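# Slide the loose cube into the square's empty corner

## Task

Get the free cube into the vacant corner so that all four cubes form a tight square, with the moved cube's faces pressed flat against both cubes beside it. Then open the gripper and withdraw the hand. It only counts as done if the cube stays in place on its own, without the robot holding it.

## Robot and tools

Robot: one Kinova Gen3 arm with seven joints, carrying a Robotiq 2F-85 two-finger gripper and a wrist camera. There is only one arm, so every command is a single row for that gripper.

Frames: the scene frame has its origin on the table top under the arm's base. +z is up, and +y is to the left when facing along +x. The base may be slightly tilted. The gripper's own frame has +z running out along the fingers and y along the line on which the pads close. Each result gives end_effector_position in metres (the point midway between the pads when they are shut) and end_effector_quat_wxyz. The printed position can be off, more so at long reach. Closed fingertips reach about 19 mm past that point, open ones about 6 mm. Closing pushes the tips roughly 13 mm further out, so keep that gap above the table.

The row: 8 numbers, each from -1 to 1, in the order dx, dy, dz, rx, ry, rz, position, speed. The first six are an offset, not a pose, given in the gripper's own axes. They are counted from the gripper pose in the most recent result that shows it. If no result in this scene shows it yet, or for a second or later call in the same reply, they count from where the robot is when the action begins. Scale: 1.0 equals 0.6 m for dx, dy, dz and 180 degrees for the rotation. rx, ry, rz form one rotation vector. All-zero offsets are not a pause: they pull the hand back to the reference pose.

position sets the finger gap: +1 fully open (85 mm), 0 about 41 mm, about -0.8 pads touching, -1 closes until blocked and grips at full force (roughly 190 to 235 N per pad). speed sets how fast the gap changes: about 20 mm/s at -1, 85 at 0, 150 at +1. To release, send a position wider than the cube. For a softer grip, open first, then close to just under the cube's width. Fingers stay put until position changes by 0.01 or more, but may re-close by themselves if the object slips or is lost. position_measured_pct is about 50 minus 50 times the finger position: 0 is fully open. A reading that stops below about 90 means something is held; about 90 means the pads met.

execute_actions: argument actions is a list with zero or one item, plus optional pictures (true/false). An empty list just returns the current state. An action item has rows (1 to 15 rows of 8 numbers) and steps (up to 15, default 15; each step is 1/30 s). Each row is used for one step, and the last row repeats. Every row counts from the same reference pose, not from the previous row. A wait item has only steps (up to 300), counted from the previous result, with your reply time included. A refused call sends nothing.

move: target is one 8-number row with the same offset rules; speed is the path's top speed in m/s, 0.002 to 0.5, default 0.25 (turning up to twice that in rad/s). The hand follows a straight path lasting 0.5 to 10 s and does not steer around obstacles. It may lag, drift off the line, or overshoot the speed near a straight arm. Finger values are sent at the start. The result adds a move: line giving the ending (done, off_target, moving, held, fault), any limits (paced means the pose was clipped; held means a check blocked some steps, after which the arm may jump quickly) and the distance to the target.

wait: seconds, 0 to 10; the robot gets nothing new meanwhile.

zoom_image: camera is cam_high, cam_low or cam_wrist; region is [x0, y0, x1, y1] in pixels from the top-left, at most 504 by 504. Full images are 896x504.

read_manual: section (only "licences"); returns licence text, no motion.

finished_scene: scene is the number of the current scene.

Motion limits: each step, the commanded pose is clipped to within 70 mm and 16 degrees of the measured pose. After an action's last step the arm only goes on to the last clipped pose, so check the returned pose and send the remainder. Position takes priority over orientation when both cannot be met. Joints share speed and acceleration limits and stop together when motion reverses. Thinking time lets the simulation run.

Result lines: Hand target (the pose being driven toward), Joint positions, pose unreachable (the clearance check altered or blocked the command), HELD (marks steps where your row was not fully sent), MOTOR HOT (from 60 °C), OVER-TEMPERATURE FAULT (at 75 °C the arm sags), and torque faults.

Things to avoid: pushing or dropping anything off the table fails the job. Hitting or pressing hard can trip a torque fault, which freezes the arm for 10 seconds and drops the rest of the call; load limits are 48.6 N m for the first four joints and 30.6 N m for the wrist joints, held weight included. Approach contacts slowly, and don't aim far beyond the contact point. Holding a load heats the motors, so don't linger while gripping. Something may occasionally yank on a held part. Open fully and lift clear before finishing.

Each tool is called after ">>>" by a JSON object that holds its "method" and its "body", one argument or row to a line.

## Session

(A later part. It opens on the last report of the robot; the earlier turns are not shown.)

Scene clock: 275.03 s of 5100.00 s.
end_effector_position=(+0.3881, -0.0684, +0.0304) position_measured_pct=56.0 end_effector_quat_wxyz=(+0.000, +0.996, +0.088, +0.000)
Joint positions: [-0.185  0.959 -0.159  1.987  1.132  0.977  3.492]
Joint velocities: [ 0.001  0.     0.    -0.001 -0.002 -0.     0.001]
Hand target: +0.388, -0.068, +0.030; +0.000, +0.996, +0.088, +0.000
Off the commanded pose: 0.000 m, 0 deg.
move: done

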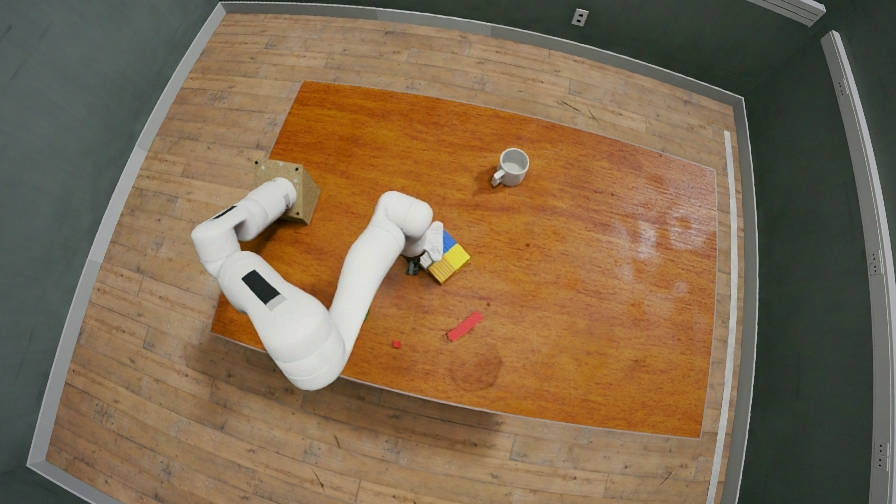

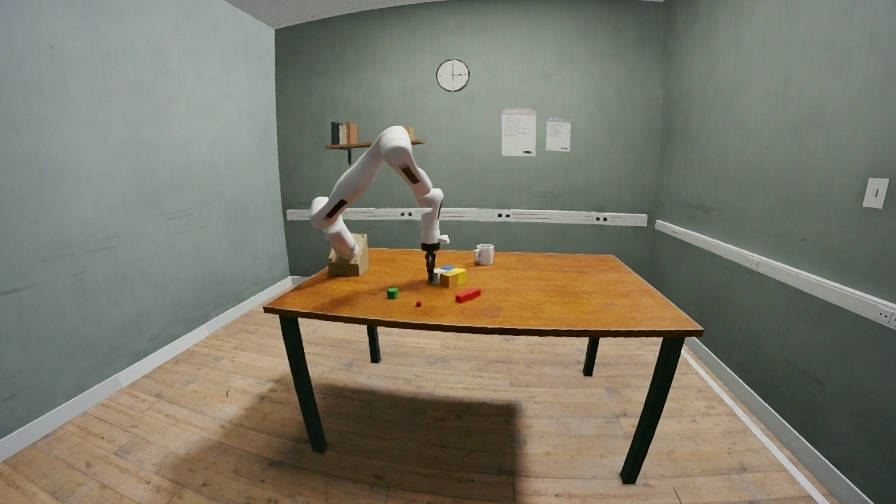

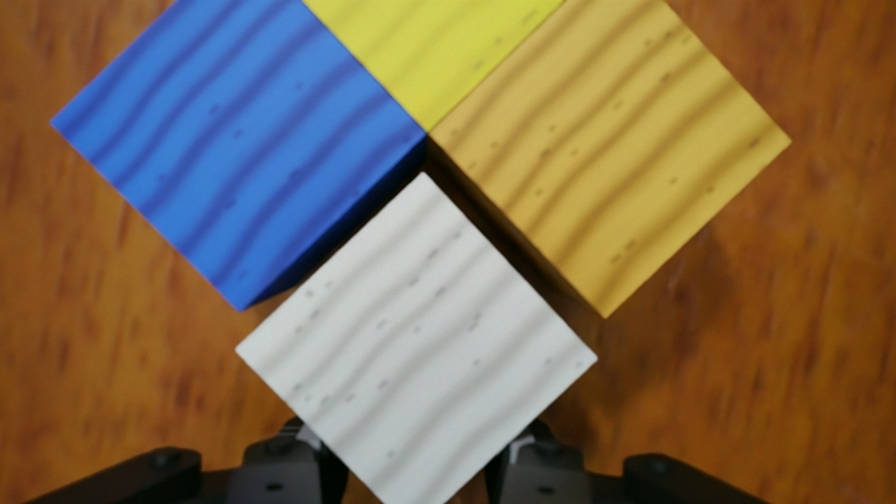

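>>> {"method": "move", "body": {
  "target": [0.0127, 0.001, 0, 0, 0, 0, -0.12, 0.3],
  "speed": 0.02
}}

Scene clock: 291.30 s of 5100.00 s.
end_effector_position=(+0.3955, -0.0677, +0.0304) position_measured_pct=56.0 end_effector_quat_wxyz=(+0.000, +0.996, +0.088, -0.000)
Joint positions: [-0.18   0.965 -0.16   1.962  1.125  0.985  3.515]
Joint velocities: [ 0.     0.001  0.    -0.001 -0.001  0.     0.   ]
Hand target: +0.396, -0.068, +0.030; +0.000, +0.996, +0.088, -0.000
Off the commanded pose: 0.000 m, 0 deg.
After step 90, 12.57 s passed at rest.
move: done

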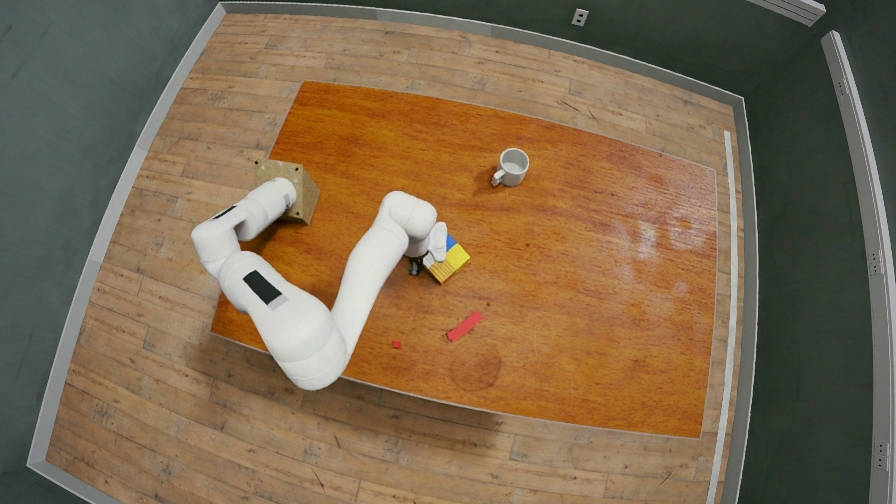

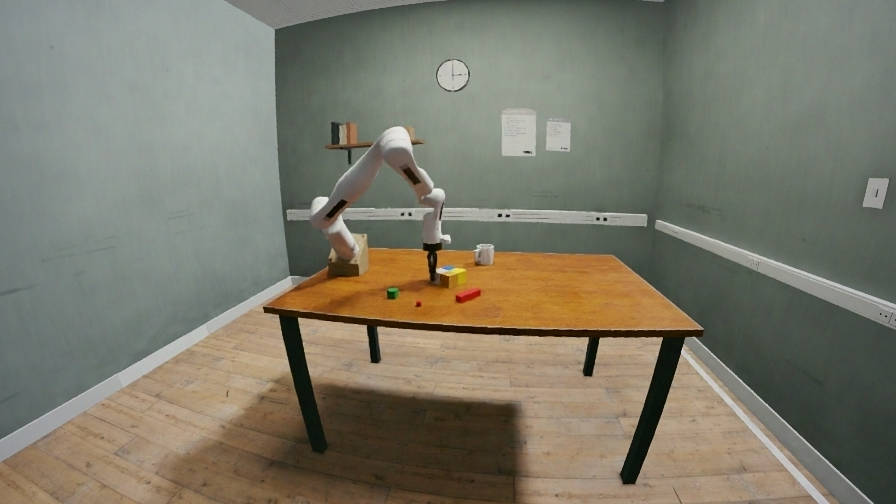

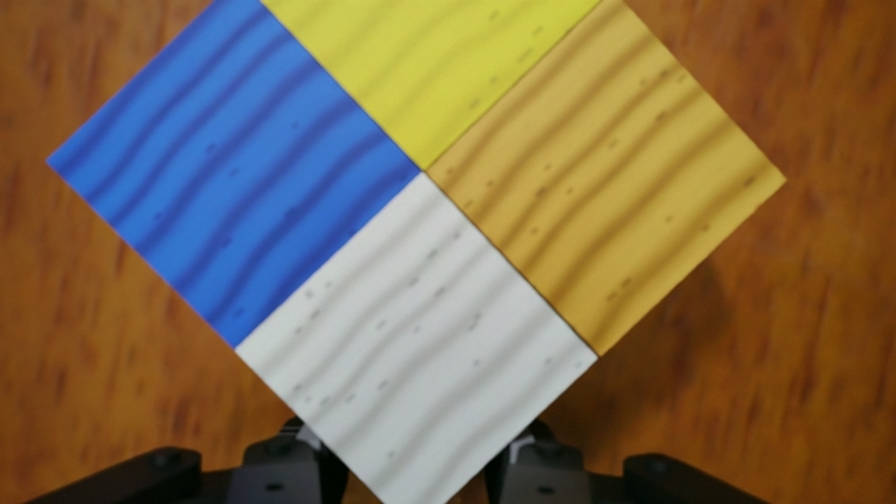

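>>> {"method": "zoom_image", "body": {
  "camera": "cam_wrist",
  "region": [365, 125, 485, 225]
}}

>>> {"method": "zoom_image", "body": {
  "camera": "cam_wrist",
  "region": [530, 295, 650, 395]
}}

>>> {"method": "zoom_image", "body": {
  "camera": "cam_wrist",
  "region": [190, 290, 310, 390]
}}

Region (365, 125, 485, 225) of cam_wrist's 896x504 image, scaled by 4.200.

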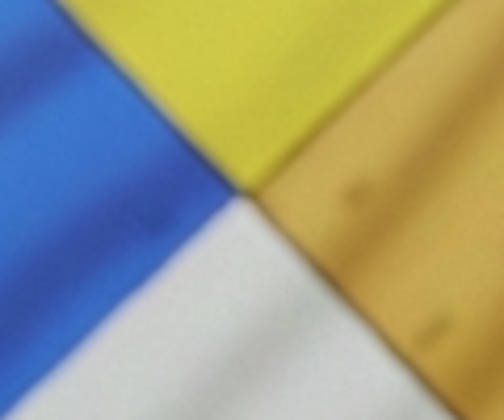

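Region (530, 295, 650, 395) of cam_wrist's 896x504 image, scaled by 4.200.

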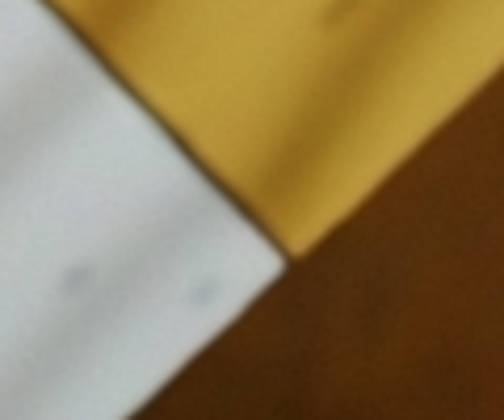

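Region (190, 290, 310, 390) of cam_wrist's 896x504 image, scaled by 4.200.

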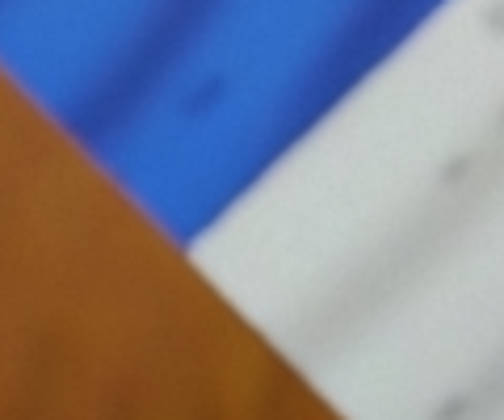

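>>> {"method": "move", "body": {
  "target": [0.0011, 0.0007, 0, 0, 0, 0, -0.12, 0.3],
  "speed": 0.005
}}

Scene clock: 303.50 s of 5100.00 s.
end_effector_position=(+0.3960, -0.0680, +0.0303) position_measured_pct=56.0 end_effector_quat_wxyz=(+0.000, +0.996, +0.088, -0.000)
Joint positions: [-0.179  0.965 -0.16   1.96   1.124  0.986  3.518]
Joint velocities: [-0.  0.  0. -0.  0. -0.  0.]
Hand target: +0.396, -0.068, +0.030; +0.000, +0.996, +0.088, -0.000
Off the commanded pose: 0.000 m, 0 deg.
After step 90, 8.50 s passed at rest.
move: done

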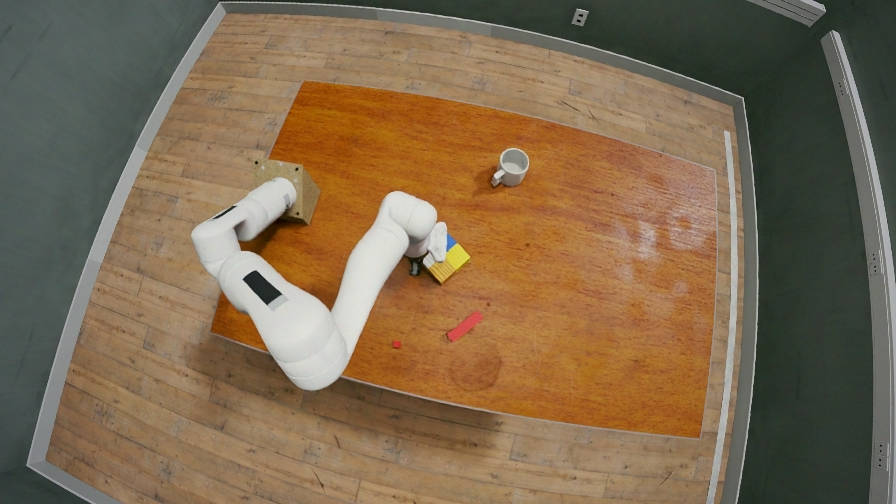

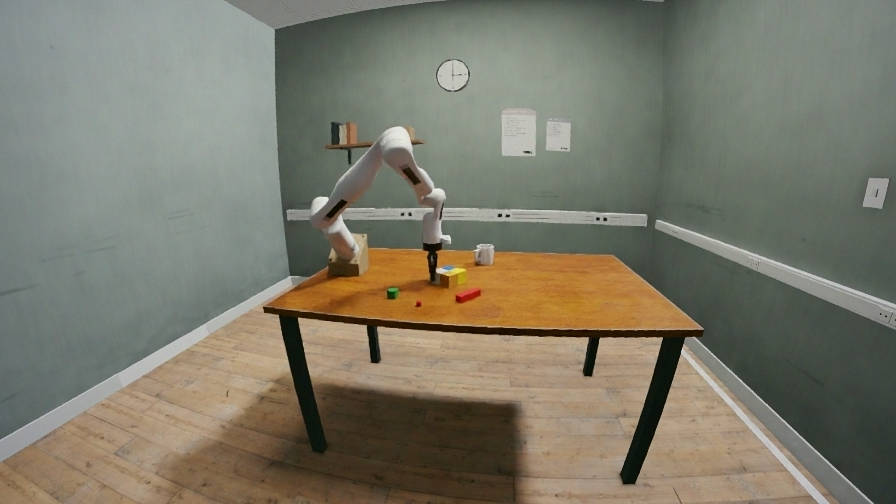

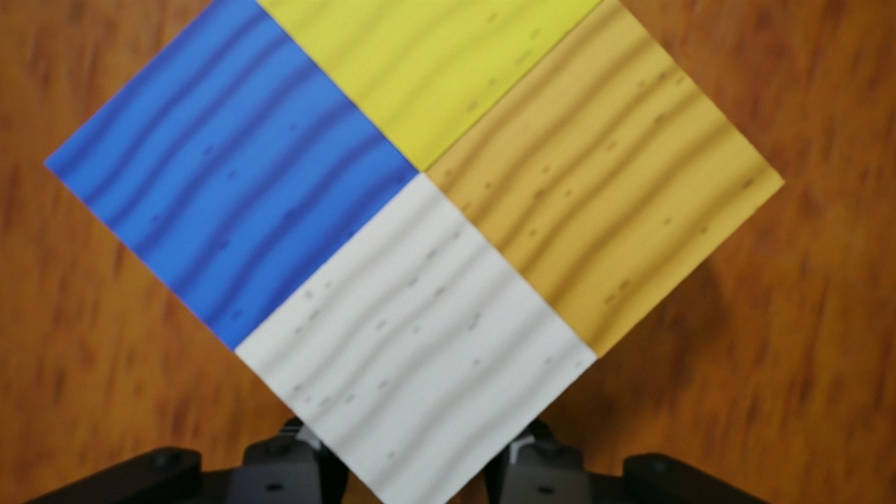

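>>> {"method": "zoom_image", "body": {
  "camera": "cam_wrist",
  "region": [530, 295, 650, 395]
}}

>>> {"method": "zoom_image", "body": {
  "camera": "cam_wrist",
  "region": [365, 125, 485, 225]
}}

>>> {"method": "zoom_image", "body": {
  "camera": "cam_wrist",
  "region": [190, 290, 310, 390]
}}

Region (530, 295, 650, 395) of cam_wrist's 896x504 image, scaled by 4.200.

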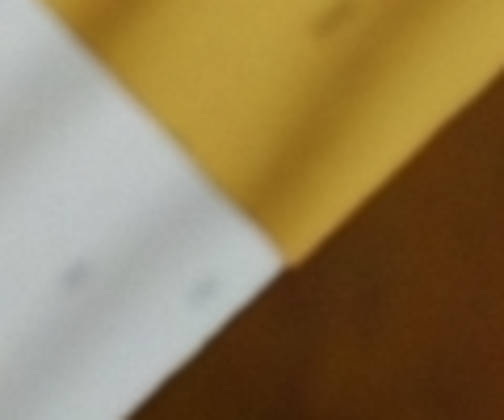

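Region (365, 125, 485, 225) of cam_wrist's 896x504 image, scaled by 4.200.

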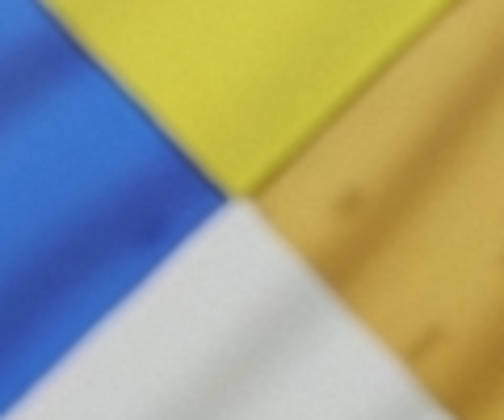

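Region (190, 290, 310, 390) of cam_wrist's 896x504 image, scaled by 4.200.

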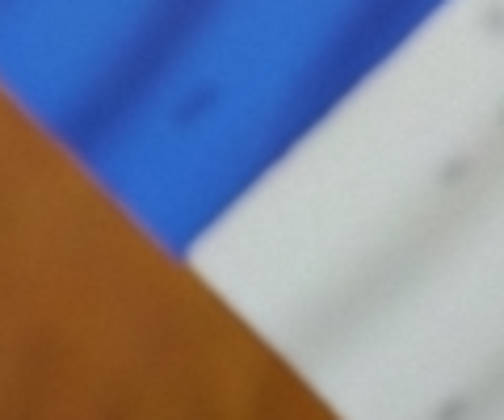

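>>> {"method": "execute_actions", "body": {
  "actions": [
    {"rows": [[-0.001,0,0,0,0,0,-0.12,0.3],[-0.003,0,0,0,0,0,-0.12,0.3],[-0.006,0,0,0,0,0,-0.12,0.3],[-0.01,0,0,0,0,0,-0.12,0.3],[-0.014,0,0,0,0,0,-0.12,0.3],[-0.018,0,-0.002,0,0,0,-0.12,0.3],[-0.022,0,-0.007,0,0,0,-0.12,0.3],[-0.026,0,-0.015,0,0,0,-0.12,0.3],[-0.029,0,-0.026,0,0,0,-0.12,0.3],[-0.032,0,-0.04,0,0,0,-0.12,0.3],[-0.034,0,-0.056,0,0,0,-0.12,0.3],[-0.036,0,-0.072,0,0,0,-0.12,0.3],[-0.038,0,-0.088,0,0,0,-0.12,0.3],[-0.04,0,-0.102,0,0,0,-0.12,0.3],[-0.041,0,-0.112,0,0,0,-0.12,0.3]], "steps": 15}
  ],
  "pictures": false
}}

>>> {"method": "move", "body": {
  "target": [-0.08, 0, -0.2, 0, 0, 0, 1, 0.3],
  "speed": 0.25
}}

Scene clock: 317.87 s of 5100.00 s.
end_effector_position=(+0.3746, -0.0717, +0.0756) position_measured_pct=56.0 end_effector_quat_wxyz=(+0.000, +0.996, +0.088, +0.001)
Joint positions: [-0.235  0.873 -0.204  2.011  1.038  1.041  3.522]
Joint velocities: [-0.248 -0.399 -0.255 -0.04  -0.554  0.42   0.274]
Hand target: +0.371, -0.072, +0.095; -0.000, +0.996, +0.089, +0.000
Off the commanded pose: 0.022 m, 0 deg.
Steps of this call (steps 1 to 90: nothing new was sent; then 10.87 s passed at rest; steps 91 to 105: all 15 steps of this action). Readings (end_effector_position | what the end effector reports):
91: (+0.3959, -0.0680, +0.0304) | position_measured_pct=56.0
92: (+0.3955, -0.0681, +0.0304) | position_measured_pct=56.0
94: (+0.3935, -0.0685, +0.0305) | position_measured_pct=56.0
98: (+0.3860, -0.0703, +0.0330) | position_measured_pct=56.0
105: the state above

Scene clock: 319.23 s of 5100.00 s.
end_effector_position=(+0.3238, -0.0805, +0.2146) position_measured_pct=0.0 end_effector_quat_wxyz=(+0.001, +0.996, +0.089, +0.000)
Joint positions: [-0.396  0.634 -0.344  1.986  0.742  1.31   3.602]
Joint velocities: [-0.    -0.005 -0.003 -0.001  0.001  0.001 -0.001]
Hand target: +0.324, -0.081, +0.215; +0.000, +0.996, +0.089, +0.000
Off the commanded pose: 0.001 m, 0 deg.
move: done

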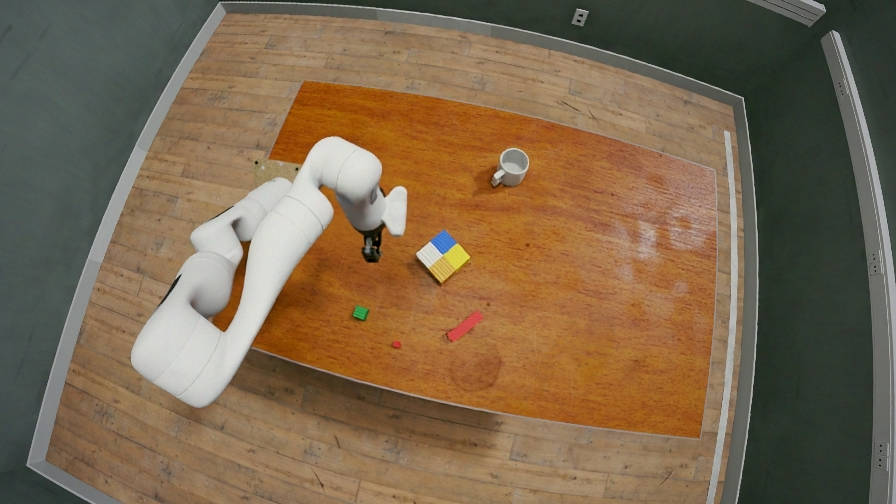

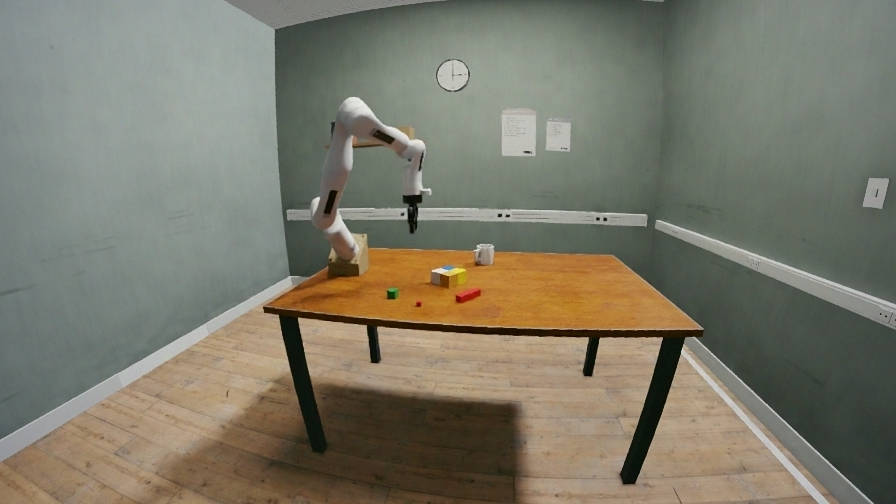

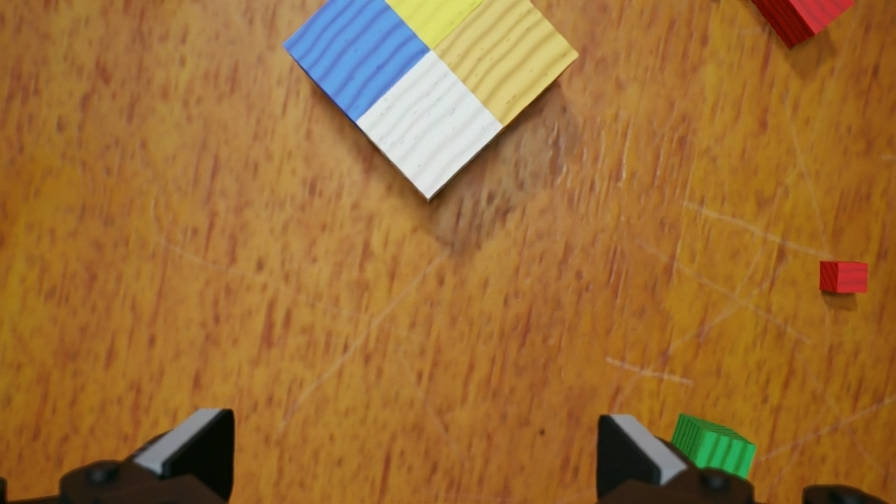

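>>> {"method": "zoom_image", "body": {
  "camera": "cam_wrist",
  "region": [270, 0, 600, 210]
}}

>>> {"method": "zoom_image", "body": {
  "camera": "cam_high",
  "region": [400, 215, 490, 300]
}}

Region (270, 0, 600, 210) of cam_wrist's 896x504 image, scaled by 1.527; it fills the top 321 rows of this view, and the rest is white.

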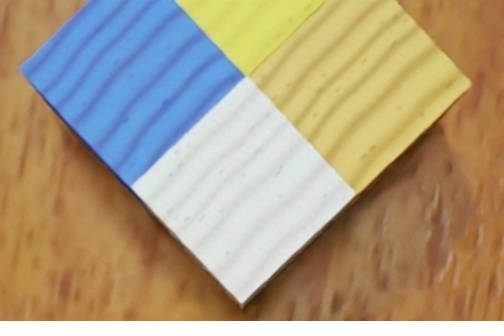

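Region (400, 215, 490, 300) of cam_high's 896x504 image, scaled by 5.600, with more detail than that image has.

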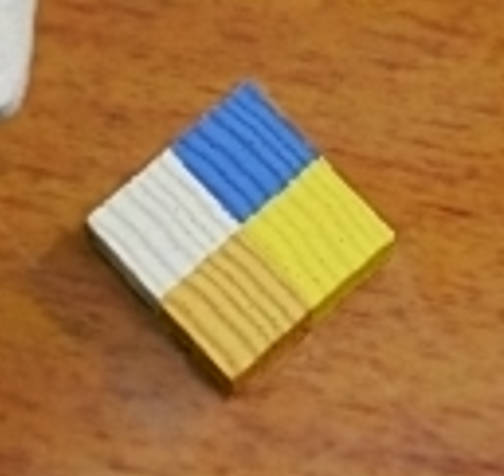

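The square is tight, and the gripper is open and clear. Ending scene 2.

>>> {"method": "finished_scene", "body": {
  "scene": 2
}}

The scene is finished: the task was done.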